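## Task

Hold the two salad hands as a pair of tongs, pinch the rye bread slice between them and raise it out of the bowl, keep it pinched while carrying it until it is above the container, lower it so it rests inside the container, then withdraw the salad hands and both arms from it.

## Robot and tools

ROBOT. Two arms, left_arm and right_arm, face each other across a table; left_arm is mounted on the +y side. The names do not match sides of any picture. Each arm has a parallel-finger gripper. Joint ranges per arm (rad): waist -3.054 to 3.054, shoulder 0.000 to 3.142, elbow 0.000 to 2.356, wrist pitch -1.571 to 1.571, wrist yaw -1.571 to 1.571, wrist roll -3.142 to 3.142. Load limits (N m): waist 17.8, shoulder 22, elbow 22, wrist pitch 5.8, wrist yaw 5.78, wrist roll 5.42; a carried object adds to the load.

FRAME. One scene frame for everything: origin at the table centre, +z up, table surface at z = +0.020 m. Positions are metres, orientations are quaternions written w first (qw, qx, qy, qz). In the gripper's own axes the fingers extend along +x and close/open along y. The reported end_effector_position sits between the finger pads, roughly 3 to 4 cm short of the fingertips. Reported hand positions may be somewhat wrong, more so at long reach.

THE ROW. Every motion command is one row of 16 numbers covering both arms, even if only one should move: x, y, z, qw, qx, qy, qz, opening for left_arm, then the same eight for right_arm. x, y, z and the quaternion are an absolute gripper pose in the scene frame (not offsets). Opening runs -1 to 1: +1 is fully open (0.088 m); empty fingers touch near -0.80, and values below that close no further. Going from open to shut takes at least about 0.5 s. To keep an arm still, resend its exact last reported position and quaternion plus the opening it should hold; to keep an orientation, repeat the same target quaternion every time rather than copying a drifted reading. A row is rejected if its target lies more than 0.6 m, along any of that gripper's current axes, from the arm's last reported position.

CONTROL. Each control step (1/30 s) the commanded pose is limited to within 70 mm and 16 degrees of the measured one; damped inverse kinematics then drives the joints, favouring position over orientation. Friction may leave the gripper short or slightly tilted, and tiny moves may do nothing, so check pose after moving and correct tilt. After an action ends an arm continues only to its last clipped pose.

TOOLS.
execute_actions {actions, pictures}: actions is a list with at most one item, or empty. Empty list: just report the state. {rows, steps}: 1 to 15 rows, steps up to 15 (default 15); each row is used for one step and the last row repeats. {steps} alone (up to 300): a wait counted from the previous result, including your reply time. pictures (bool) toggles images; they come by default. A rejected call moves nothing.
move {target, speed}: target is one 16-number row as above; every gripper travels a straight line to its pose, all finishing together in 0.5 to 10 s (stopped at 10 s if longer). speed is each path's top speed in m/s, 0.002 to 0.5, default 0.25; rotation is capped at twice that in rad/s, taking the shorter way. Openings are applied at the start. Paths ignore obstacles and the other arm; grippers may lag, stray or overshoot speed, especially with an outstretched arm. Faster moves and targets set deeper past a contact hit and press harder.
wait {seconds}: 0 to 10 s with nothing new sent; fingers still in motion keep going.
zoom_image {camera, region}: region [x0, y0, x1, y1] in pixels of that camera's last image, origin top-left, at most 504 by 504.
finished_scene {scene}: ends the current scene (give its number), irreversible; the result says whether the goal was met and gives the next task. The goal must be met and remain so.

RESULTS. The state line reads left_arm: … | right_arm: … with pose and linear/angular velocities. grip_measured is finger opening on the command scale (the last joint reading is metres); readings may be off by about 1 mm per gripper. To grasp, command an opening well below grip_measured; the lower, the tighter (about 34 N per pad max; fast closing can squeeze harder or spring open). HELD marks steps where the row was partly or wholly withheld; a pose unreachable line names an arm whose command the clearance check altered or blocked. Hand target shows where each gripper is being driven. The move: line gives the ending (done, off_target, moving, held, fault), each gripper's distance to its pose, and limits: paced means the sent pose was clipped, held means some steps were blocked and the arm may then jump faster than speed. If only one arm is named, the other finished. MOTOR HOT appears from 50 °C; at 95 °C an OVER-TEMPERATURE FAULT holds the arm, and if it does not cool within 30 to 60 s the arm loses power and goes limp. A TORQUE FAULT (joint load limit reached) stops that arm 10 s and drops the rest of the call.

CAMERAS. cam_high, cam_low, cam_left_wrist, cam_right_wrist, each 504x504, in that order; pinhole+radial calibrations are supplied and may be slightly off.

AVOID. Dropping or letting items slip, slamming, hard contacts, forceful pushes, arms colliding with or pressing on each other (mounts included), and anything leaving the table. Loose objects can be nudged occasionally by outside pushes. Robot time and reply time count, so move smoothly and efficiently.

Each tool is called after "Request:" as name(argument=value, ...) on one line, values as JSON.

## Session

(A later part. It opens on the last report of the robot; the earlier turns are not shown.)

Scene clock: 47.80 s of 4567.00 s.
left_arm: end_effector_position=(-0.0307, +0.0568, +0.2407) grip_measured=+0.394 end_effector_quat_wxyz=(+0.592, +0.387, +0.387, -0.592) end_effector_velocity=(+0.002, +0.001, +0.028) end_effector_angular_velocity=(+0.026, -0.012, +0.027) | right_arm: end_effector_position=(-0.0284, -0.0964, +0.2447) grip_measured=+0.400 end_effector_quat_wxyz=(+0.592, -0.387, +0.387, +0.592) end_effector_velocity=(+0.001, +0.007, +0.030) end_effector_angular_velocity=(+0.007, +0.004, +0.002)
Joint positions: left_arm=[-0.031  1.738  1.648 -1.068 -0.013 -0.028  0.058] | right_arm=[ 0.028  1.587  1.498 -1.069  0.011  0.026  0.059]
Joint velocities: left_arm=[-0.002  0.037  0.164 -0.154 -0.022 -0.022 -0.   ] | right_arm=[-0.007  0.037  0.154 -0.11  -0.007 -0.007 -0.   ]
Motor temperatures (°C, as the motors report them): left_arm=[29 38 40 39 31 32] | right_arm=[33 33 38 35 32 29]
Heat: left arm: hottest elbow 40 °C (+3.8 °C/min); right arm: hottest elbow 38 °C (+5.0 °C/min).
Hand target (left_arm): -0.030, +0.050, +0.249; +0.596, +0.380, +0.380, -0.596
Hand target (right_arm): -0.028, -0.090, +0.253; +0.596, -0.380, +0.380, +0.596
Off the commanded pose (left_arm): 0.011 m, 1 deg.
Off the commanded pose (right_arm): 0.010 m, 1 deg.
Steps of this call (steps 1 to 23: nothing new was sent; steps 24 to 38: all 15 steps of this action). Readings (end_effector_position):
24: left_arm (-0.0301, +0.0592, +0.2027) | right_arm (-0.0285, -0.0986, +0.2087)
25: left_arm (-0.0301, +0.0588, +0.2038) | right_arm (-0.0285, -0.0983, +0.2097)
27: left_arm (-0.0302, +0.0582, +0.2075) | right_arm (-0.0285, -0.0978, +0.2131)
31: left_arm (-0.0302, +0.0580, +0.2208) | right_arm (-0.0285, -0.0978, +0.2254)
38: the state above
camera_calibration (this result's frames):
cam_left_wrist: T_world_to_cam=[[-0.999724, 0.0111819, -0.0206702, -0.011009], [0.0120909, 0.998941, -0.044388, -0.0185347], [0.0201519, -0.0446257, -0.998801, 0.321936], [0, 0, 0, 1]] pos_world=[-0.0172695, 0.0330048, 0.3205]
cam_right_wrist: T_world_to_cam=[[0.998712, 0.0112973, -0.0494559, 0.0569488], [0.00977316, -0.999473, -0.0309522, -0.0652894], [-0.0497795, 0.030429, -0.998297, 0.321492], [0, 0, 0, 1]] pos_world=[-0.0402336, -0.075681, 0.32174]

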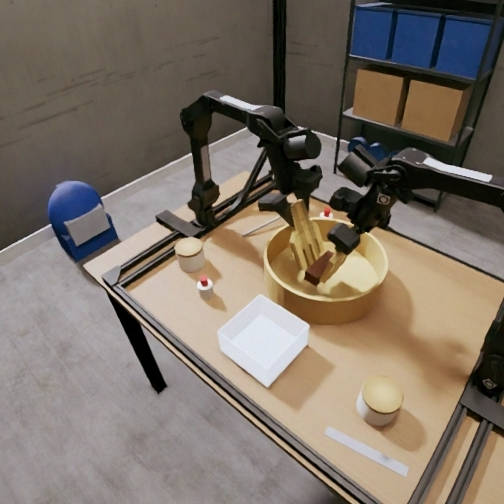

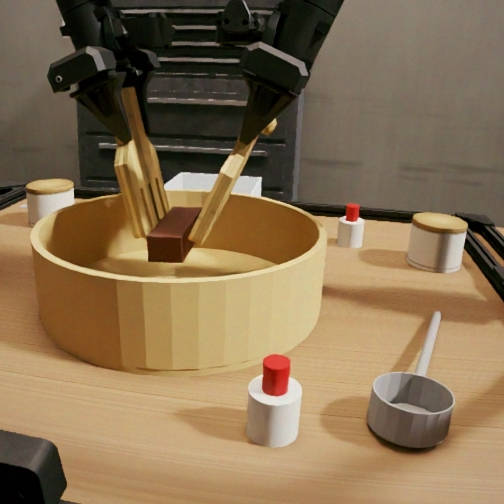

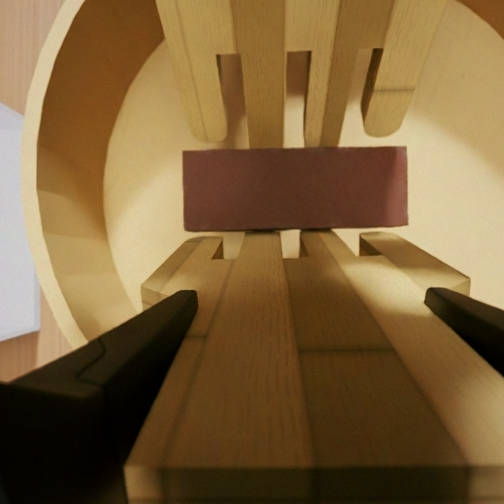

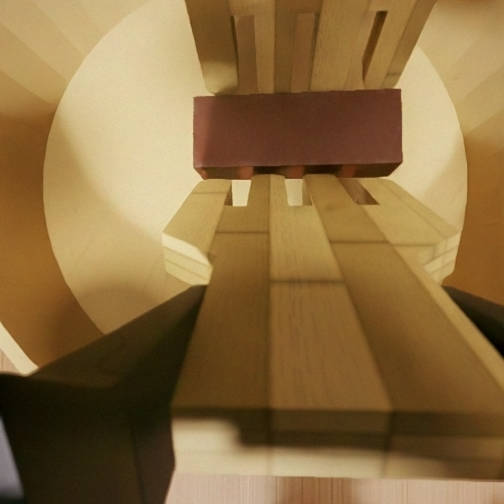

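Request:
execute_actions(actions=[{"rows":[[-0.03,0.05,0.254,0.596,0.38,0.38,-0.596,-1,-0.028,-0.089,0.258,0.596,-0.38,0.38,0.596,-1],[-0.03,0.05,0.259,0.596,0.38,0.38,-0.596,-1,-0.028,-0.089,0.263,0.596,-0.38,0.38,0.596,-1],[-0.03,0.05,0.264,0.596,0.38,0.38,-0.596,-1,-0.028,-0.088,0.268,0.596,-0.38,0.38,0.596,-1],[-0.03,0.05,0.269,0.596,0.38,0.38,-0.596,-1,-0.028,-0.088,0.273,0.596,-0.38,0.38,0.596,-1],[-0.03,0.05,0.274,0.596,0.38,0.38,-0.596,-1,-0.028,-0.088,0.278,0.596,-0.38,0.38,0.596,-1],[-0.027,0.05,0.279,0.596,0.38,0.38,-0.596,-1,-0.025,-0.088,0.283,0.596,-0.38,0.38,0.596,-1],[-0.024,0.05,0.284,0.596,0.38,0.38,-0.596,-1,-0.022,-0.087,0.288,0.596,-0.38,0.38,0.596,-1],[-0.02,0.05,0.289,0.596,0.38,0.38,-0.596,-1,-0.018,-0.087,0.293,0.596,-0.38,0.38,0.596,-1],[-0.016,0.05,0.294,0.596,0.38,0.38,-0.596,-1,-0.014,-0.087,0.298,0.596,-0.38,0.38,0.596,-1],[-0.012,0.05,0.299,0.596,0.38,0.38,-0.596,-1,-0.01,-0.087,0.303,0.596,-0.38,0.38,0.596,-1],[-0.008,0.05,0.303,0.596,0.38,0.38,-0.596,-1,-0.006,-0.087,0.307,0.596,-0.38,0.38,0.596,-1]]}])

Request:
execute_actions(actions=[{"rows":[[0,0.05,0.303,0.596,0.38,0.38,-0.596,-1,0.002,-0.086,0.307,0.596,-0.38,0.38,0.596,-1],[0.008,0.05,0.303,0.596,0.38,0.38,-0.596,-1,0.01,-0.086,0.307,0.596,-0.38,0.38,0.596,-1],[0.016,0.05,0.303,0.596,0.38,0.38,-0.596,-1,0.018,-0.086,0.307,0.596,-0.38,0.38,0.596,-1],[0.024,0.05,0.303,0.596,0.38,0.38,-0.596,-1,0.026,-0.086,0.307,0.596,-0.38,0.38,0.596,-1],[0.032,0.05,0.303,0.596,0.38,0.38,-0.596,-1,0.034,-0.085,0.307,0.596,-0.38,0.38,0.596,-1],[0.04,0.05,0.303,0.596,0.38,0.38,-0.596,-1,0.042,-0.085,0.307,0.596,-0.38,0.38,0.596,-1],[0.048,0.05,0.303,0.596,0.38,0.38,-0.596,-1,0.05,-0.085,0.307,0.596,-0.38,0.38,0.596,-1],[0.056,0.05,0.303,0.596,0.38,0.38,-0.596,-1,0.058,-0.085,0.307,0.596,-0.38,0.38,0.596,-1],[0.064,0.05,0.303,0.596,0.38,0.38,-0.596,-1,0.066,-0.084,0.307,0.596,-0.38,0.38,0.596,-1],[0.072,0.05,0.303,0.596,0.38,0.38,-0.596,-1,0.074,-0.084,0.307,0.596,-0.38,0.38,0.596,-1],[0.08,0.05,0.303,0.596,0.38,0.38,-0.596,-1,0.082,-0.084,0.307,0.596,-0.38,0.38,0.596,-1],[0.088,0.05,0.303,0.596,0.38,0.38,-0.596,-1,0.09,-0.084,0.307,0.596,-0.38,0.38,0.596,-1],[0.096,0.05,0.303,0.596,0.38,0.38,-0.596,-1,0.098,-0.083,0.307,0.596,-0.38,0.38,0.596,-1],[0.104,0.05,0.303,0.596,0.38,0.38,-0.596,-1,0.106,-0.083,0.307,0.596,-0.38,0.38,0.596,-1],[0.112,0.05,0.303,0.596,0.38,0.38,-0.596,-1,0.114,-0.083,0.307,0.596,-0.38,0.38,0.596,-1]]}])

Request:
execute_actions(actions=[{"rows":[[0.12,0.051,0.301,0.596,0.38,0.38,-0.596,-1,0.122,-0.082,0.305,0.596,-0.38,0.38,0.596,-1],[0.128,0.051,0.299,0.596,0.38,0.38,-0.596,-1,0.13,-0.082,0.303,0.596,-0.38,0.38,0.596,-1],[0.136,0.052,0.297,0.596,0.38,0.38,-0.596,-1,0.138,-0.081,0.301,0.596,-0.38,0.38,0.596,-1],[0.144,0.052,0.295,0.596,0.38,0.38,-0.596,-1,0.146,-0.081,0.299,0.596,-0.38,0.38,0.596,-1],[0.152,0.053,0.293,0.596,0.38,0.38,-0.596,-1,0.154,-0.08,0.297,0.596,-0.38,0.38,0.596,-1],[0.16,0.053,0.291,0.596,0.38,0.38,-0.596,-1,0.162,-0.08,0.295,0.596,-0.38,0.38,0.596,-1],[0.168,0.054,0.289,0.596,0.38,0.38,-0.596,-1,0.17,-0.079,0.293,0.596,-0.38,0.38,0.596,-1],[0.176,0.055,0.286,0.596,0.38,0.38,-0.596,-1,0.178,-0.078,0.29,0.596,-0.38,0.38,0.596,-1],[0.184,0.056,0.283,0.596,0.38,0.38,-0.596,-1,0.186,-0.077,0.287,0.596,-0.38,0.38,0.596,-1],[0.192,0.057,0.28,0.596,0.38,0.38,-0.596,-1,0.194,-0.076,0.284,0.596,-0.38,0.38,0.596,-1]]}])

Scene clock: 50.67 s of 4567.00 s.
left_arm: end_effector_position=(-0.0104, +0.0560, +0.2940) grip_measured=+0.392 end_effector_quat_wxyz=(+0.596, +0.386, +0.384, -0.591) end_effector_velocity=(+0.032, -0.004, +0.058) end_effector_angular_velocity=(-0.013, +0.033, +0.018) | right_arm: end_effector_position=(-0.0075, -0.0927, +0.2996) grip_measured=+0.400 end_effector_quat_wxyz=(+0.598, -0.383, +0.383, +0.591) end_effector_velocity=(+0.038, +0.003, +0.060) end_effector_angular_velocity=(+0.018, +0.001, -0.003)
Joint positions: left_arm=[ 0.025  1.793  1.932 -1.289  0.003  0.021  0.058] | right_arm=[-0.037  1.647  1.782 -1.28  -0.006 -0.029  0.059]
Joint velocities: left_arm=[ 0.105  0.105  0.374 -0.256  0.066  0.066 -0.001] | right_arm=[-0.125  0.095  0.354 -0.242 -0.051 -0.11  -0.   ]
Motor temperatures (°C, as the motors report them): left_arm=[29 38 41 40 31 32] | right_arm=[33 34 39 35 32 29]
Heat: left arm: hottest elbow 41 °C (+4.7 °C/min); right arm: hottest elbow 39 °C (+5.9 °C/min).
Hand target (left_arm): -0.008, +0.050, +0.303; +0.597, +0.379, +0.379, -0.597
Hand target (right_arm): -0.006, -0.087, +0.307; +0.597, -0.379, +0.379, +0.597
Off the commanded pose (left_arm): 0.011 m, 1 deg.
Off the commanded pose (right_arm): 0.009 m, 1 deg.
Steps of this call (steps 1 to 71: nothing new was sent; steps 72 to 86: all 15 steps of this action). Readings (end_effector_position):
72: left_arm (-0.0307, +0.0549, +0.2434) | right_arm (-0.0283, -0.0947, +0.2484)
73: left_arm (-0.0307, +0.0548, +0.2447) | right_arm (-0.0283, -0.0944, +0.2497)
75: left_arm (-0.0307, +0.0548, +0.2494) | right_arm (-0.0284, -0.0936, +0.2545)
79: left_arm (-0.0289, +0.0557, +0.2660) | right_arm (-0.0262, -0.0936, +0.2710)
86: the state above
camera_calibration (this result's frames):
cam_left_wrist: T_world_to_cam=[[-0.999657, 0.00535066, -0.0256374, 0.0121205], [0.00666285, 0.998657, -0.0513738, -0.0136234], [0.0253281, -0.051527, -0.99835, 0.375055], [0, 0, 0, 1]] pos_world=[0.00270769, 0.0328657, 0.374047]
cam_right_wrist: T_world_to_cam=[[0.999092, 0.00409916, -0.0424124, 0.0359806], [0.00222797, -0.999026, -0.0440724, -0.0562348], [-0.0425517, 0.0439379, -0.998128, 0.378548], [0, 0, 0, 1]] pos_world=[-0.0197148, -0.0729601, 0.376887]

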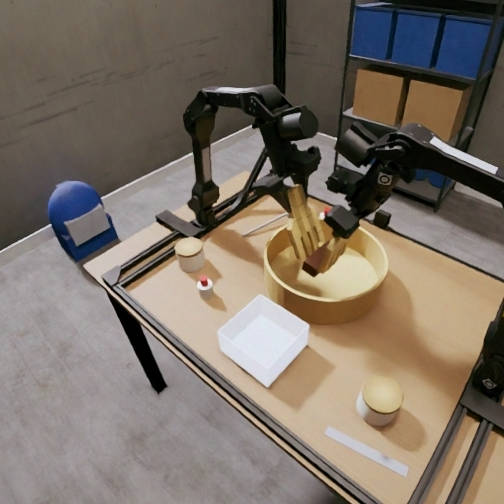

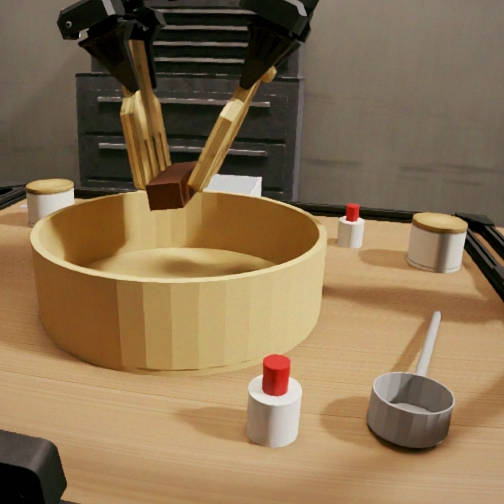

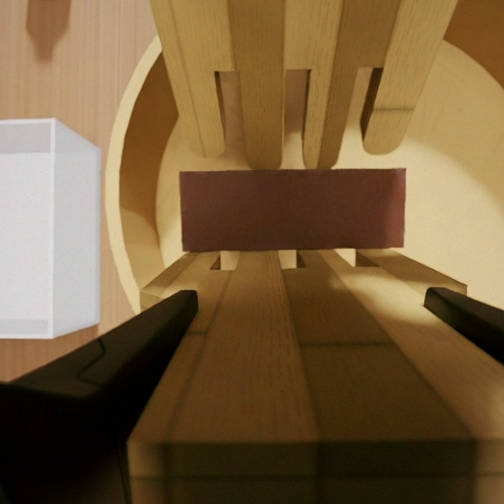

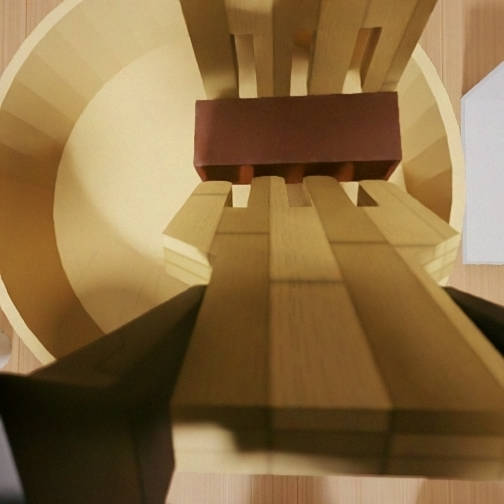

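Scene clock: 51.17 s of 4567.00 s.
left_arm: end_effector_position=(+0.0848, +0.0559, +0.2972) grip_measured=+0.392 end_effector_quat_wxyz=(+0.596, +0.386, +0.386, -0.589) end_effector_velocity=(+0.236, +0.001, +0.007) end_effector_angular_velocity=(-0.044, -0.016, +0.009) | right_arm: end_effector_position=(+0.0879, -0.0905, +0.3021) grip_measured=+0.400 end_effector_quat_wxyz=(+0.597, -0.385, +0.386, +0.588) end_effector_velocity=(+0.235, -0.003, -0.002) end_effector_angular_velocity=(-0.005, +0.011, -0.016)
Joint positions: left_arm=[ 0.295  1.876  2.056 -1.348  0.11   0.266  0.058] | right_arm=[-0.334  1.745  1.91  -1.336 -0.124 -0.3    0.059]
Joint velocities: left_arm=[ 0.632  0.295  0.418 -0.139  0.242  0.579 -0.   ] | right_arm=[-0.691  0.335  0.403 -0.154 -0.271 -0.623 -0.   ]
Motor temperatures (°C, as the motors report them): left_arm=[29 38 41 40 31 32] | right_arm=[33 34 39 35 32 29]
Heat: left arm: hottest elbow 41 °C (+4.7 °C/min); right arm: hottest elbow 39 °C (+5.9 °C/min).
Hand target (left_arm): +0.111, +0.052, +0.303; +0.601, +0.377, +0.376, -0.596
Hand target (right_arm): +0.114, -0.086, +0.306; +0.601, -0.378, +0.378, +0.595
Off the commanded pose (left_arm): 0.028 m, 1 deg.
Off the commanded pose (right_arm): 0.028 m, 1 deg.
Steps of this call (steps 1 to 15: all 15 steps of this action). Readings (end_effector_position):
1: left_arm (-0.0095, +0.0558, +0.2955) | right_arm (-0.0063, -0.0926, +0.3011)
2: left_arm (-0.0078, +0.0557, +0.2962) | right_arm (-0.0044, -0.0923, +0.3020)
4: left_arm (+0.0002, +0.0554, +0.2966) | right_arm (+0.0037, -0.0918, +0.3025)
8: left_arm (+0.0294, +0.0550, +0.2962) | right_arm (+0.0327, -0.0908, +0.3018)
15: the state above
camera_calibration (this result's frames):
cam_left_wrist: T_world_to_cam=[[-0.999666, 0.00276896, -0.0256768, 0.10759], [0.00399595, 0.998846, -0.0478584, -0.014747], [0.0255147, -0.0479451, -0.998524, 0.375649], [0, 0, 0, 1]] pos_world=[0.0980282, 0.0324426, 0.377151]
cam_right_wrist: T_world_to_cam=[[0.999069, 0.000672627, -0.0431253, -0.059313], [-0.000860644, -0.999368, -0.0355254, -0.0564285], [-0.043122, 0.0355295, -0.998438, 0.38435], [0, 0, 0, 1]] pos_world=[0.0757831, -0.0700088, 0.379187]

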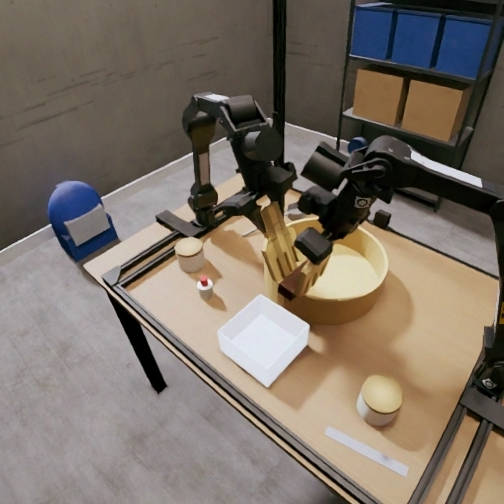

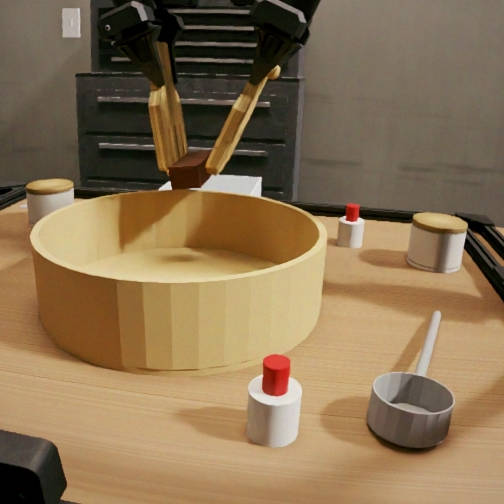

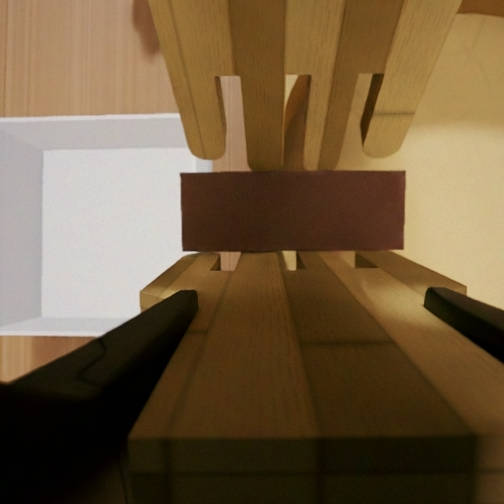

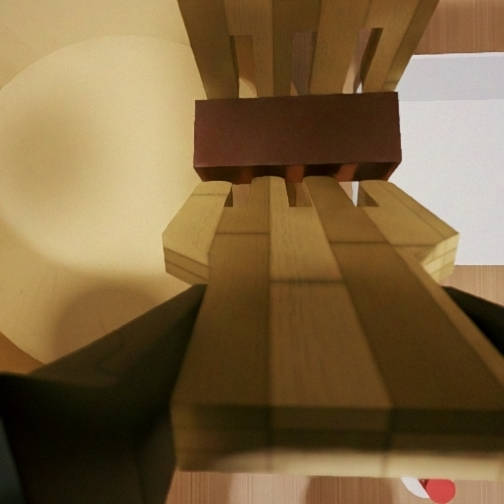

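Scene clock: 51.67 s of 4567.00 s.
left_arm: end_effector_position=(+0.1898, +0.0621, +0.2750) grip_measured=+0.392 end_effector_quat_wxyz=(+0.598, +0.383, +0.390, -0.586) end_effector_velocity=(+0.049, -0.008, -0.026) end_effector_angular_velocity=(+0.015, +0.051, -0.060) | right_arm: end_effector_position=(+0.1916, -0.0832, +0.2787) grip_measured=+0.400 end_effector_quat_wxyz=(+0.598, -0.382, +0.390, +0.586) end_effector_velocity=(+0.042, +0.007, -0.039) end_effector_angular_velocity=(-0.095, +0.115, +0.055)
Joint positions: left_arm=[ 0.556  2.033  2.188 -1.365  0.206  0.499  0.058] | right_arm=[-0.591  1.958  2.096 -1.354 -0.219 -0.531  0.059]
Joint velocities: left_arm=[ 0.115  0.188  0.183 -0.066  0.095  0.154 -0.   ] | right_arm=[-0.105  0.247  0.227 -0.154 -0.095 -0.139 -0.   ]
Motor temperatures (°C, as the motors report them): left_arm=[29 38 41 40 31 32] | right_arm=[33 34 39 35 32 29]
Heat: left arm: hottest elbow 41 °C (+4.6 °C/min); right arm: hottest elbow 39 °C (+5.8 °C/min).
Hand target (left_arm): +0.192, +0.057, +0.280; +0.597, +0.379, +0.379, -0.597
Hand target (right_arm): +0.194, -0.077, +0.283; +0.597, -0.379, +0.380, +0.596
Off the commanded pose (left_arm): 0.007 m, 2 deg.
Off the commanded pose (right_arm): 0.009 m, 2 deg.
Steps of this call (steps 1 to 15: all 15 steps of this action). Readings (end_effector_position):
1: left_arm (+0.0929, +0.0561, +0.2970) | right_arm (+0.0959, -0.0904, +0.3019)
2: left_arm (+0.1008, +0.0565, +0.2965) | right_arm (+0.1039, -0.0900, +0.3014)
4: left_arm (+0.1166, +0.0574, +0.2945) | right_arm (+0.1198, -0.0893, +0.2998)
8: left_arm (+0.1486, +0.0591, +0.2878) | right_arm (+0.1519, -0.0875, +0.2930)
15: the state above
camera_calibration (this result's frames):
cam_left_wrist: T_world_to_cam=[[-0.99971, -0.009786, -0.0220232, 0.211722], [-0.00877469, 0.998923, -0.0455574, -0.020671], [0.0224453, -0.0453509, -0.998719, 0.351568], [0, 0, 0, 1]] pos_world=[0.203588, 0.0386646, 0.354838]
cam_right_wrist: T_world_to_cam=[[0.998733, -0.00901484, -0.049507, -0.162983], [-0.0106259, -0.999419, -0.0323758, -0.0489035], [-0.0491864, 0.0328608, -0.998249, 0.366088], [0, 0, 0, 1]] pos_world=[0.180263, -0.0623743, 0.355795]

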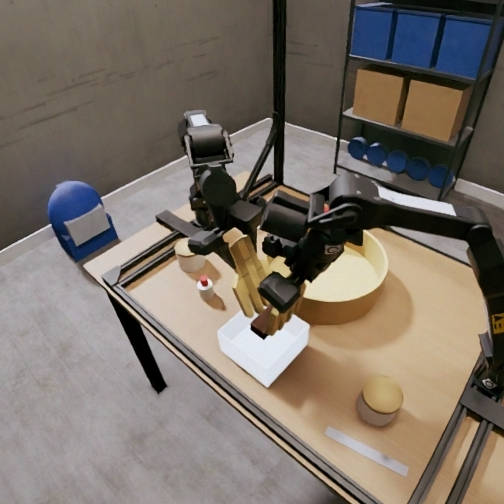

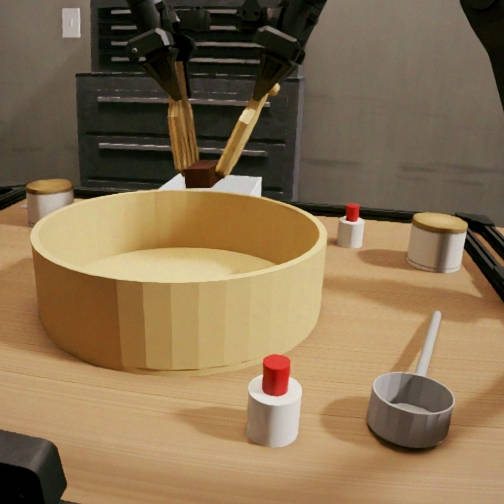

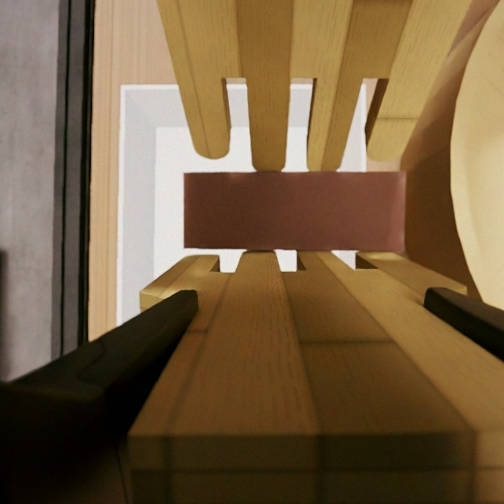

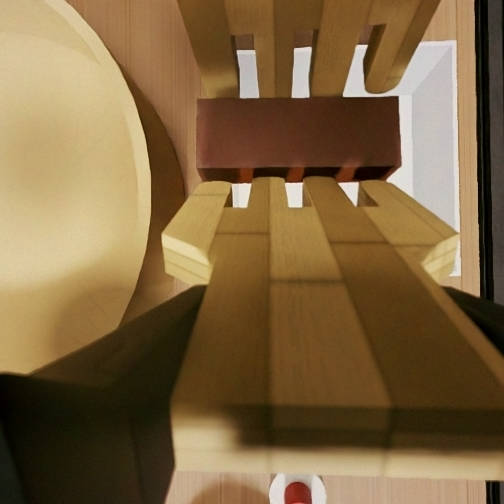

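Request:
execute_actions(actions=[{"rows":[[0.198,0.057,0.278,0.596,0.38,0.38,-0.596,-1,0.2,-0.075,0.282,0.596,-0.38,0.38,0.596,-1],[0.204,0.057,0.276,0.596,0.38,0.38,-0.596,-1,0.206,-0.075,0.28,0.596,-0.38,0.38,0.596,-1],[0.21,0.057,0.274,0.596,0.38,0.38,-0.596,-1,0.212,-0.075,0.278,0.596,-0.38,0.38,0.596,-1],[0.216,0.057,0.272,0.596,0.38,0.38,-0.596,-1,0.218,-0.075,0.276,0.596,-0.38,0.38,0.596,-1],[0.219,0.056,0.268,0.596,0.38,0.38,-0.596,-1,0.221,-0.075,0.272,0.596,-0.38,0.38,0.596,-1],[0.219,0.056,0.264,0.596,0.38,0.38,-0.596,-1,0.221,-0.075,0.268,0.596,-0.38,0.38,0.596,-1],[0.219,0.056,0.26,0.596,0.38,0.38,-0.596,-1,0.221,-0.075,0.264,0.596,-0.38,0.38,0.596,-1],[0.219,0.055,0.256,0.596,0.38,0.38,-0.596,-1,0.221,-0.074,0.26,0.596,-0.38,0.38,0.596,-1],[0.219,0.055,0.252,0.596,0.38,0.38,-0.596,-1,0.221,-0.074,0.256,0.596,-0.38,0.38,0.596,-1],[0.219,0.054,0.248,0.596,0.38,0.38,-0.596,-1,0.221,-0.073,0.252,0.596,-0.38,0.38,0.596,-1],[0.219,0.054,0.244,0.596,0.38,0.38,-0.596,-1,0.221,-0.073,0.248,0.596,-0.38,0.38,0.596,-1],[0.219,0.053,0.24,0.596,0.38,0.38,-0.596,-1,0.221,-0.072,0.244,0.596,-0.38,0.38,0.596,-1],[0.219,0.053,0.236,0.596,0.38,0.38,-0.596,-1,0.221,-0.072,0.24,0.596,-0.38,0.38,0.596,-1],[0.219,0.052,0.232,0.596,0.38,0.38,-0.596,-1,0.221,-0.071,0.236,0.596,-0.38,0.38,0.596,-1],[0.219,0.052,0.228,0.596,0.38,0.38,-0.596,-1,0.221,-0.071,0.232,0.596,-0.38,0.38,0.596,-1]]}])

Request:
execute_actions(actions=[{"rows":[[0.219,0.052,0.224,0.596,0.38,0.38,-0.596,-1,0.221,-0.071,0.228,0.596,-0.38,0.38,0.596,-1],[0.219,0.052,0.22,0.596,0.38,0.38,-0.596,-1,0.221,-0.071,0.224,0.596,-0.38,0.38,0.596,-1],[0.219,0.052,0.216,0.596,0.38,0.38,-0.596,-1,0.221,-0.071,0.22,0.596,-0.38,0.38,0.596,-1],[0.219,0.052,0.212,0.596,0.38,0.38,-0.596,-1,0.221,-0.071,0.216,0.596,-0.38,0.38,0.596,-1],[0.219,0.052,0.208,0.596,0.38,0.38,-0.596,-1,0.221,-0.071,0.212,0.596,-0.38,0.38,0.596,-1],[0.219,0.052,0.204,0.596,0.38,0.38,-0.596,-1,0.221,-0.071,0.208,0.596,-0.38,0.38,0.596,-1],[0.219,0.052,0.2,0.596,0.38,0.38,-0.596,-1,0.221,-0.071,0.204,0.596,-0.38,0.38,0.596,-1],[0.219,0.052,0.197,0.596,0.38,0.38,-0.596,-1,0.221,-0.071,0.2,0.596,-0.38,0.38,0.596,-1]]}])

Scene clock: 53.73 s of 4567.00 s.
left_arm: end_effector_position=(+0.2224, +0.0591, +0.2360) grip_measured=+0.392 end_effector_quat_wxyz=(+0.594, +0.387, +0.393, -0.586) end_effector_velocity=(+0.011, -0.016, -0.159) end_effector_angular_velocity=(+0.081, +0.069, +0.007) | right_arm: end_effector_position=(+0.2244, -0.0790, +0.2411) grip_measured=+0.400 end_effector_quat_wxyz=(+0.595, -0.386, +0.392, +0.586) end_effector_velocity=(+0.007, +0.013, -0.152) end_effector_angular_velocity=(-0.079, +0.061, +0.025)
Joint positions: left_arm=[ 0.619  2.089  2.116 -1.26   0.225  0.565  0.058] | right_arm=[-0.652  2.022  2.035 -1.252 -0.237 -0.595  0.059]
Joint velocities: left_arm=[ 0.002 -0.002 -0.628  0.52   0.007 -0.007 -0.   ] | right_arm=[ 0.002 -0.007 -0.603  0.491 -0.007 -0.022 -0.   ]
Motor temperatures (°C, as the motors report them): left_arm=[29 39 41 40 31 32] | right_arm=[33 34 39 36 32 29]
Heat: left arm: hottest elbow 41 °C (+4.5 °C/min); right arm: hottest elbow 39 °C (+5.6 °C/min).
Hand target (left_arm): +0.218, +0.053, +0.228; +0.594, +0.381, +0.383, -0.596
Hand target (right_arm): +0.220, -0.072, +0.232; +0.594, -0.381, +0.383, +0.596
Off the commanded pose (left_arm): 0.011 m, 2 deg.
Off the commanded pose (right_arm): 0.013 m, 2 deg.
Steps of this call (steps 1 to 47: nothing new was sent; steps 48 to 62: all 15 steps of this action). Readings (end_effector_position):
48: left_arm (+0.1922, +0.0616, +0.2752) | right_arm (+0.1943, -0.0816, +0.2799)
49: left_arm (+0.1933, +0.0616, +0.2749) | right_arm (+0.1955, -0.0811, +0.2799)
51: left_arm (+0.1993, +0.0621, +0.2735) | right_arm (+0.2014, -0.0808, +0.2786)
55: left_arm (+0.2160, +0.0625, +0.2659) | right_arm (+0.2178, -0.0816, +0.2707)
62: the state above
camera_calibration (this result's frames):
cam_left_wrist: T_world_to_cam=[[-0.999797, -0.00416097, -0.0197108, 0.242589], [-0.00347192, 0.999386, -0.0348644, -0.0228847], [0.0198438, -0.0347889, -0.999198, 0.311763], [0, 0, 0, 1]] pos_world=[0.236274, 0.034726, 0.315497]
cam_right_wrist: T_world_to_cam=[[0.998731, -0.00545576, -0.0500674, -0.197109], [-0.00664181, -0.999701, -0.0235534, -0.0486576], [-0.0499239, 0.0238561, -0.998468, 0.329542], [0, 0, 0, 1]] pos_world=[0.212988, -0.05758, 0.318023]

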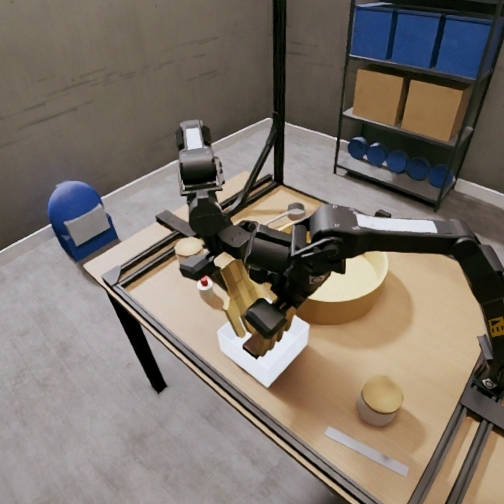

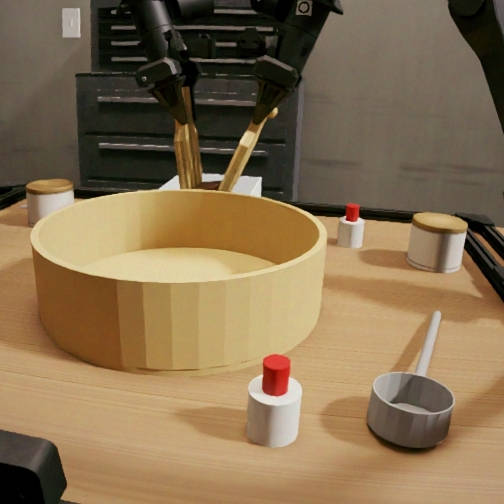

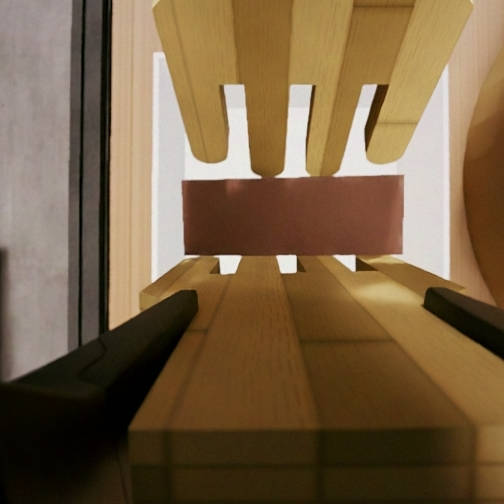

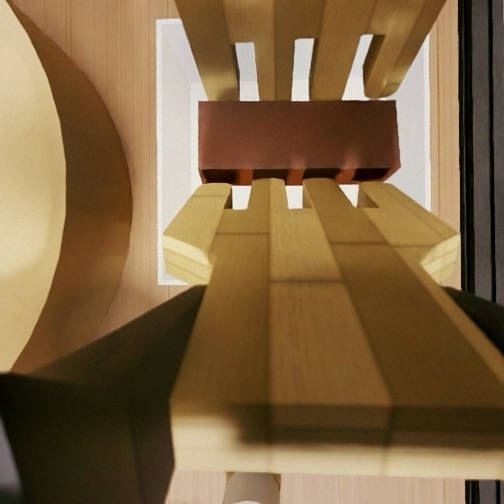

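Scene clock: 54.23 s of 4567.00 s.
left_arm: end_effector_position=(+0.2224, +0.0563, +0.1883) grip_measured=+0.392 end_effector_quat_wxyz=(+0.590, +0.386, +0.396, -0.589) end_effector_velocity=(-0.004, +0.006, -0.005) end_effector_angular_velocity=(-0.010, -0.018, -0.007) | right_arm: end_effector_position=(+0.2238, -0.0764, +0.1926) grip_measured=+0.400 end_effector_quat_wxyz=(+0.590, -0.384, +0.397, +0.589) end_effector_velocity=(-0.002, -0.002, -0.003) end_effector_angular_velocity=(+0.033, -0.019, +0.007)
Joint positions: left_arm=[ 0.618  2.072  1.899 -1.07   0.233  0.567  0.058] | right_arm=[-0.65   2.009  1.824 -1.066 -0.245 -0.596  0.059]
Joint velocities: left_arm=[-0.002 -0.051 -0.1    0.066 -0.007  0.007  0.   ] | right_arm=[-0.002 -0.046 -0.09   0.081 -0.007 -0.007 -0.   ]
Motor temperatures (°C, as the motors report them): left_arm=[29 39 41 40 31 32] | right_arm=[33 34 39 36 32 29]
Heat: left arm: hottest elbow 41 °C (+4.4 °C/min); right arm: hottest elbow 39 °C (+5.5 °C/min).
Hand target (left_arm): +0.219, +0.052, +0.197; +0.596, +0.380, +0.380, -0.596
Hand target (right_arm): +0.221, -0.071, +0.200; +0.596, -0.380, +0.380, +0.596
Off the commanded pose (left_arm): 0.010 m, 2 deg.
Off the commanded pose (right_arm): 0.010 m, 2 deg.
Steps of this call (steps 1 to 15: all 15 steps of this action). Readings (end_effector_position):
1: left_arm (+0.2227, +0.0585, +0.2307) | right_arm (+0.2247, -0.0786, +0.2362)
2: left_arm (+0.2229, +0.0581, +0.2254) | right_arm (+0.2250, -0.0782, +0.2311)
4: left_arm (+0.2234, +0.0573, +0.2155) | right_arm (+0.2252, -0.0775, +0.2212)
8: left_arm (+0.2232, +0.0564, +0.1974) | right_arm (+0.2251, -0.0765, +0.2029)
15: the state above
camera_calibration (this result's frames):
cam_left_wrist: T_world_to_cam=[[-0.999963, 0.000581412, -0.00854083, 0.239255], [0.000845491, 0.999521, -0.0309486, -0.023473], [0.00851875, -0.0309547, -0.999484, 0.266378], [0, 0, 0, 1]] pos_world=[0.236997, 0.0315682, 0.267558]
cam_right_wrist: T_world_to_cam=[[0.997964, -0.000966336, -0.0637732, -0.195784], [-0.00210402, -0.99984, -0.0177749, -0.0493599], [-0.0637458, 0.0178728, -0.997806, 0.283574], [0, 0, 0, 1]] pos_world=[0.213358, -0.0546095, 0.269589]

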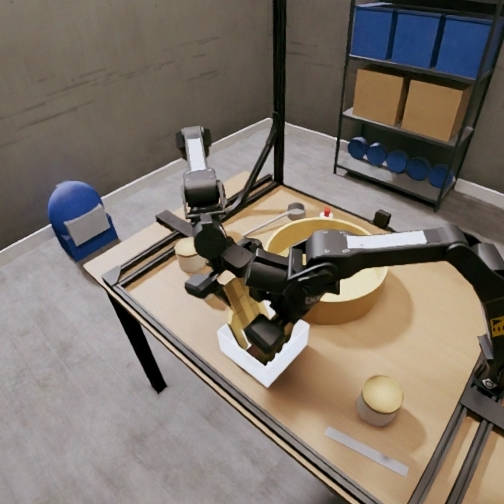

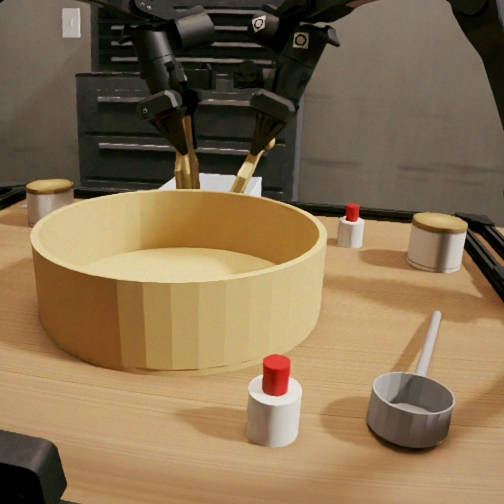

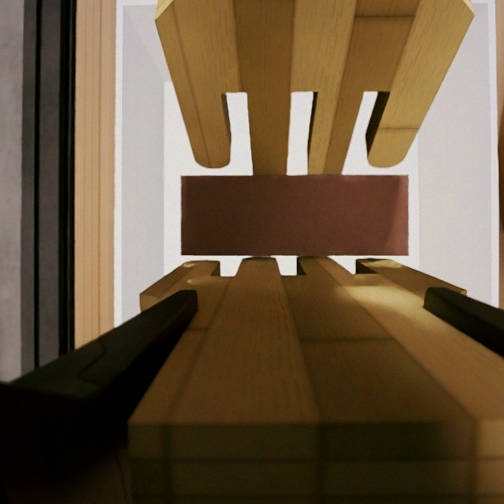

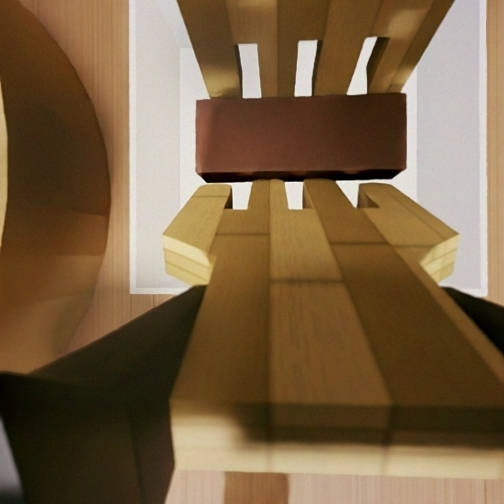

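Touching the floor. Release and retract.

Request:
move(target=[0.221,0.072,0.192,0.596,0.38,0.38,-0.596,-1,0.222,-0.086,0.197,0.596,-0.38,0.38,0.596,-1], speed=0.04)

Request:
move(target=[0.215,0.09,0.28,0.596,0.38,0.38,-0.596,-1,0.218,-0.125,0.285,0.596,-0.38,0.38,0.596,-1], speed=0.15)

Request:
move(target=[0.15,0.19,0.285,0.596,0.38,0.38,-0.596,-1,0.15,-0.21,0.285,0.596,-0.38,0.38,0.596,-1])

Scene clock: 55.93 s of 4567.00 s.
left_arm: end_effector_position=(+0.2218, +0.0704, +0.1864) grip_measured=+0.392 end_effector_quat_wxyz=(+0.593, +0.383, +0.386, -0.593) end_effector_velocity=(-0.003, +0.003, -0.003) end_effector_angular_velocity=(+0.010, -0.004, -0.007) | right_arm: end_effector_position=(+0.2221, -0.0848, +0.1924) grip_measured=+0.400 end_effector_quat_wxyz=(+0.593, -0.382, +0.386, +0.594) end_effector_velocity=(-0.005, -0.003, -0.006) end_effector_angular_velocity=(-0.017, +0.019, +0.012)
Joint positions: left_arm=[ 0.639  2.005  1.787 -1.01   0.248  0.593  0.058] | right_arm=[-0.663  1.96   1.746 -1.02  -0.258 -0.615  0.059]
Joint velocities: left_arm=[-0.002 -0.012 -0.027  0.007 -0.007  0.007 -0.   ] | right_arm=[ 0.002 -0.002 -0.022 -0.007 -0.007 -0.007 -0.   ]
Motor temperatures (°C, as the motors report them): left_arm=[29 40 41 40 31 32] | right_arm=[33 35 39 36 32 29]
Heat: left arm: hottest elbow 41 °C (+4.3 °C/min); right arm: hottest elbow 39 °C (+5.4 °C/min).
Hand target (left_arm): +0.221, +0.072, +0.192; +0.596, +0.380, +0.380, -0.596
Hand target (right_arm): +0.222, -0.086, +0.197; +0.596, -0.380, +0.380, +0.596
Off the commanded pose (left_arm): 0.006 m, 1 deg.
Off the commanded pose (right_arm): 0.005 m, 1 deg.
move: done
camera_calibration (this result's frames):
cam_left_wrist: T_world_to_cam=[[-0.999834, 0.00809143, -0.0163497, 0.239559], [0.00892433, 0.998632, -0.051529, -0.0354689], [0.0159104, -0.0516663, -0.998538, 0.264575], [0, 0, 0, 1]] pos_world=[0.235626, 0.0471516, 0.266277]
cam_right_wrist: T_world_to_cam=[[0.998447, 0.0100733, -0.0547959, -0.195002], [0.00792595, -0.999197, -0.0392647, -0.0557474], [-0.0551475, 0.0387694, -0.997725, 0.283192], [0, 0, 0, 1]] pos_world=[0.210758, -0.0647175, 0.269674]

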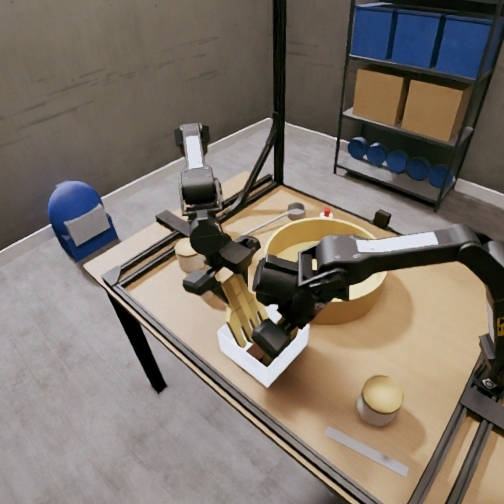

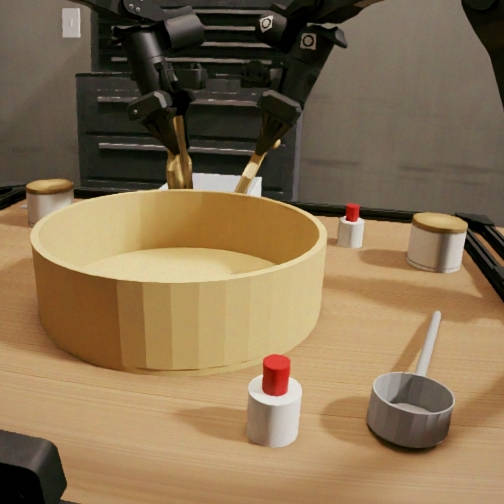

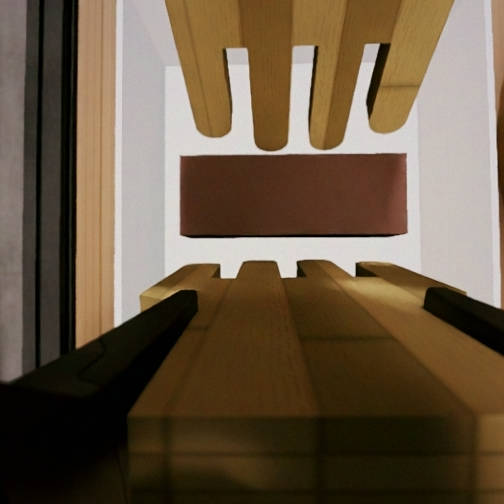

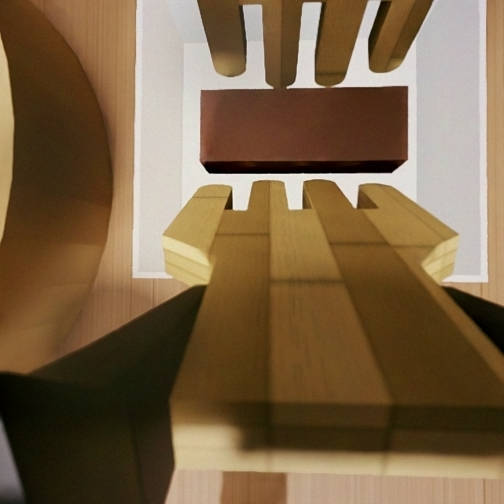

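Scene clock: 57.23 s of 4567.00 s.
left_arm: end_effector_position=(+0.2139, +0.0907, +0.2778) grip_measured=+0.392 end_effector_quat_wxyz=(+0.595, +0.383, +0.383, -0.594) end_effector_velocity=(-0.006, +0.001, +0.002) end_effector_angular_velocity=(+0.005, +0.010, -0.016) | right_arm: end_effector_position=(+0.2177, -0.1243, +0.2795) grip_measured=+0.400 end_effector_quat_wxyz=(+0.592, -0.382, +0.387, +0.595) end_effector_velocity=(-0.003, +0.000, +0.002) end_effector_angular_velocity=(+0.012, +0.008, +0.025)
Joint positions: left_arm=[ 0.655  1.989  2.133 -1.369  0.254  0.609  0.058] | right_arm=[-0.721  1.894  2.011 -1.367 -0.278 -0.673  0.059]
Joint velocities: left_arm=[-0.007 -0.002  0.007 -0.022  0.007  0.007  0.   ] | right_arm=[-0.002 -0.002  0.002 -0.007 -0.022 -0.022 -0.   ]
Motor temperatures (°C, as the motors report them): left_arm=[29 40 41 40 31 32] | right_arm=[33 35 39 36 32 29]
Heat: left arm: hottest elbow 41 °C (+4.2 °C/min); right arm: hottest elbow 39 °C (+5.2 °C/min).
Hand target (left_arm): +0.215, +0.089, +0.280; +0.596, +0.380, +0.380, -0.596
Hand target (right_arm): +0.218, -0.124, +0.285; +0.596, -0.380, +0.380, +0.596
Off the commanded pose (left_arm): 0.003 m, 1 deg.
Off the commanded pose (right_arm): 0.006 m, 1 deg.
move: done
camera_calibration (this result's frames):
cam_left_wrist: T_world_to_cam=[[-0.99975, 0.00856108, -0.0206659, 0.234141], [0.00974299, 0.998281, -0.0577853, -0.0493734], [0.0201357, -0.0579722, -0.998115, 0.356525], [0, 0, 0, 1]] pos_world=[0.227384, 0.0679527, 0.357839]
cam_right_wrist: T_world_to_cam=[[0.998325, 0.0105837, -0.0568718, -0.184736], [0.00834832, -0.999189, -0.0394001, -0.0918611], [-0.0572427, 0.0388594, -0.997604, 0.371835], [0, 0, 0, 1]] pos_world=[0.206479, -0.104281, 0.356818]

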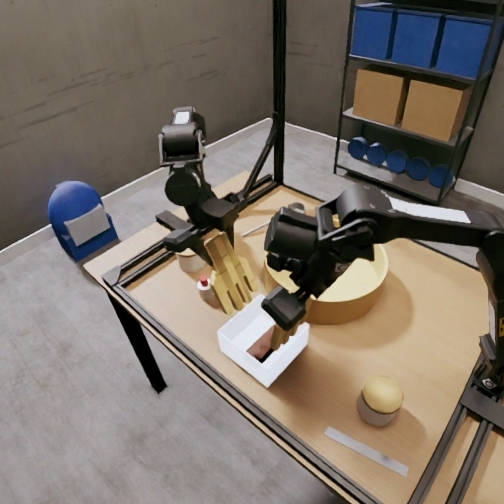

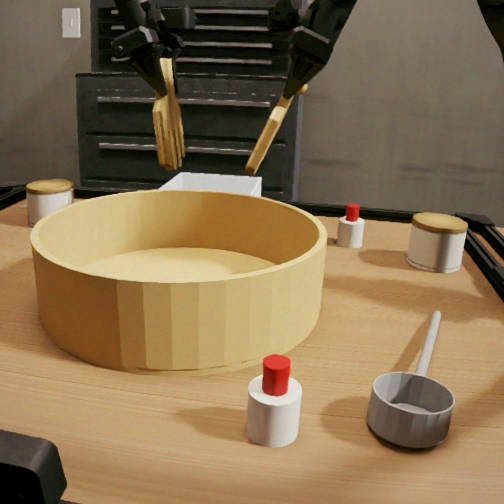

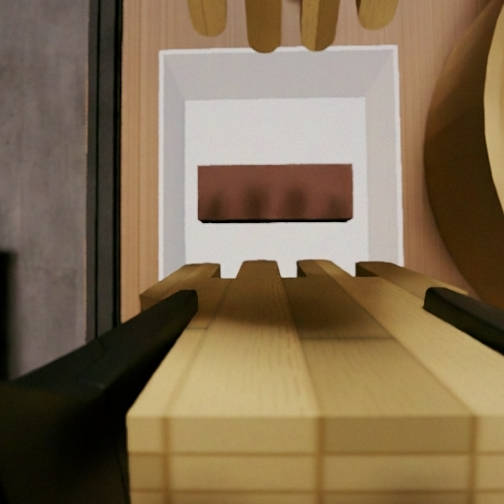

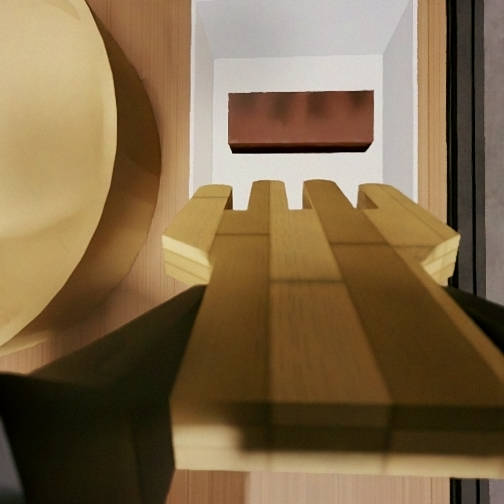

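Scene clock: 58.33 s of 4567.00 s.
left_arm: end_effector_position=(+0.1516, +0.1884, +0.2830) grip_measured=+0.392 end_effector_quat_wxyz=(+0.594, +0.383, +0.385, -0.594) end_effector_velocity=(+0.001, +0.001, +0.004) end_effector_angular_velocity=(-0.020, -0.029, -0.002) | right_arm: end_effector_position=(+0.1505, -0.2083, +0.2844) grip_measured=+0.400 end_effector_quat_wxyz=(+0.594, -0.382, +0.384, +0.595) end_effector_velocity=(-0.005, -0.002, +0.003) end_effector_angular_velocity=(+0.016, +0.011, +0.011)
Joint positions: left_arm=[ 0.692  1.522  1.596 -1.312  0.266  0.645  0.058] | right_arm=[-0.74   1.468  1.552 -1.334 -0.284 -0.693  0.059]
Joint velocities: left_arm=[ 0.002 -0.022 -0.012  0.022 -0.007  0.007 -0.   ] | right_arm=[-0.002 -0.017 -0.007 -0.007 -0.022 -0.007  0.   ]
Motor temperatures (°C, as the motors report them): left_arm=[29 40 41 40 31 32] | right_arm=[33 35 39 36 32 29]
Heat: left arm: hottest elbow 41 °C (+4.1 °C/min); right arm: hottest elbow 39 °C (+5.1 °C/min).
Hand target (left_arm): +0.150, +0.190, +0.285; +0.596, +0.380, +0.380, -0.596
Hand target (right_arm): +0.150, -0.210, +0.286; +0.596, -0.380, +0.380, +0.596
Off the commanded pose (left_arm): 0.003 m, 1 deg.
Off the commanded pose (right_arm): 0.002 m, 1 deg.
move: done
camera_calibration (this result's frames):
cam_left_wrist: T_world_to_cam=[[-0.999789, 0.00867197, -0.0186424, 0.170537], [0.00968307, 0.998448, -0.054849, -0.146911], [0.0181378, -0.0550179, -0.998321, 0.368485], [0, 0, 0, 1]] pos_world=[0.16524, 0.165478, 0.362987]
cam_right_wrist: T_world_to_cam=[[0.99859, 0.0116119, -0.0517975, -0.11781], [0.00933851, -0.998992, -0.0439171, -0.173852], [-0.0522552, 0.0433714, -0.997691, 0.376344], [0, 0, 0, 1]] pos_world=[0.138933, -0.188631, 0.361738]

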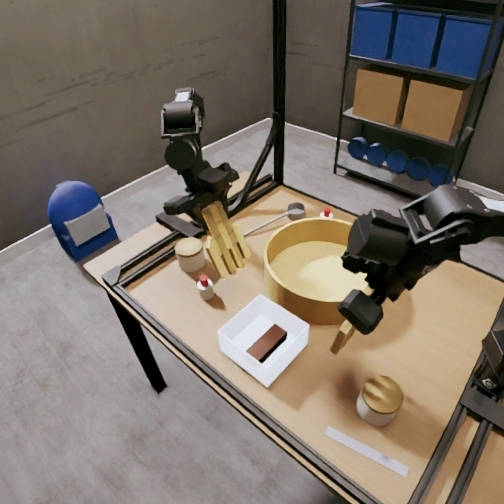

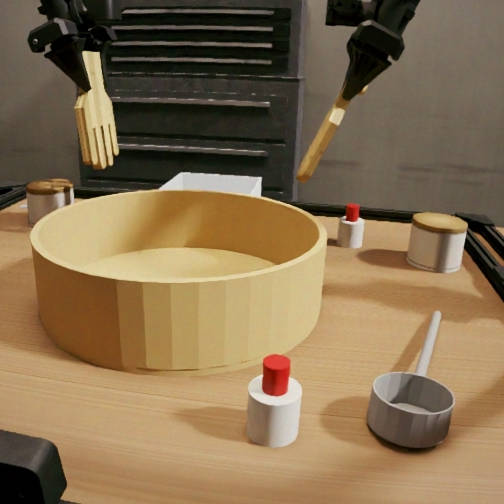

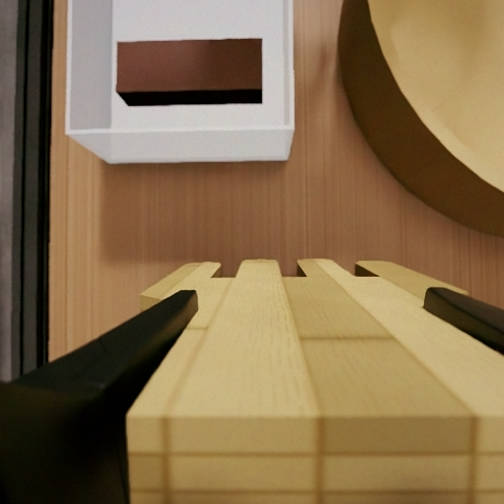

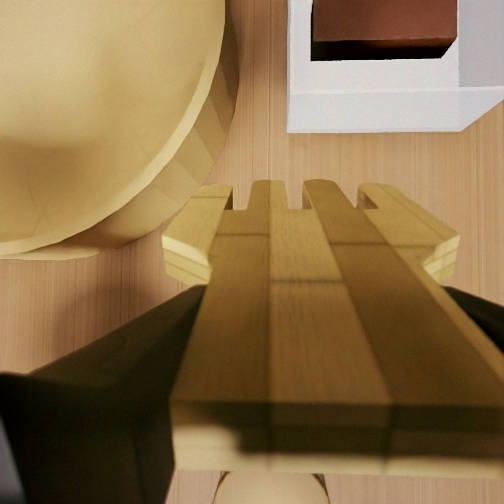

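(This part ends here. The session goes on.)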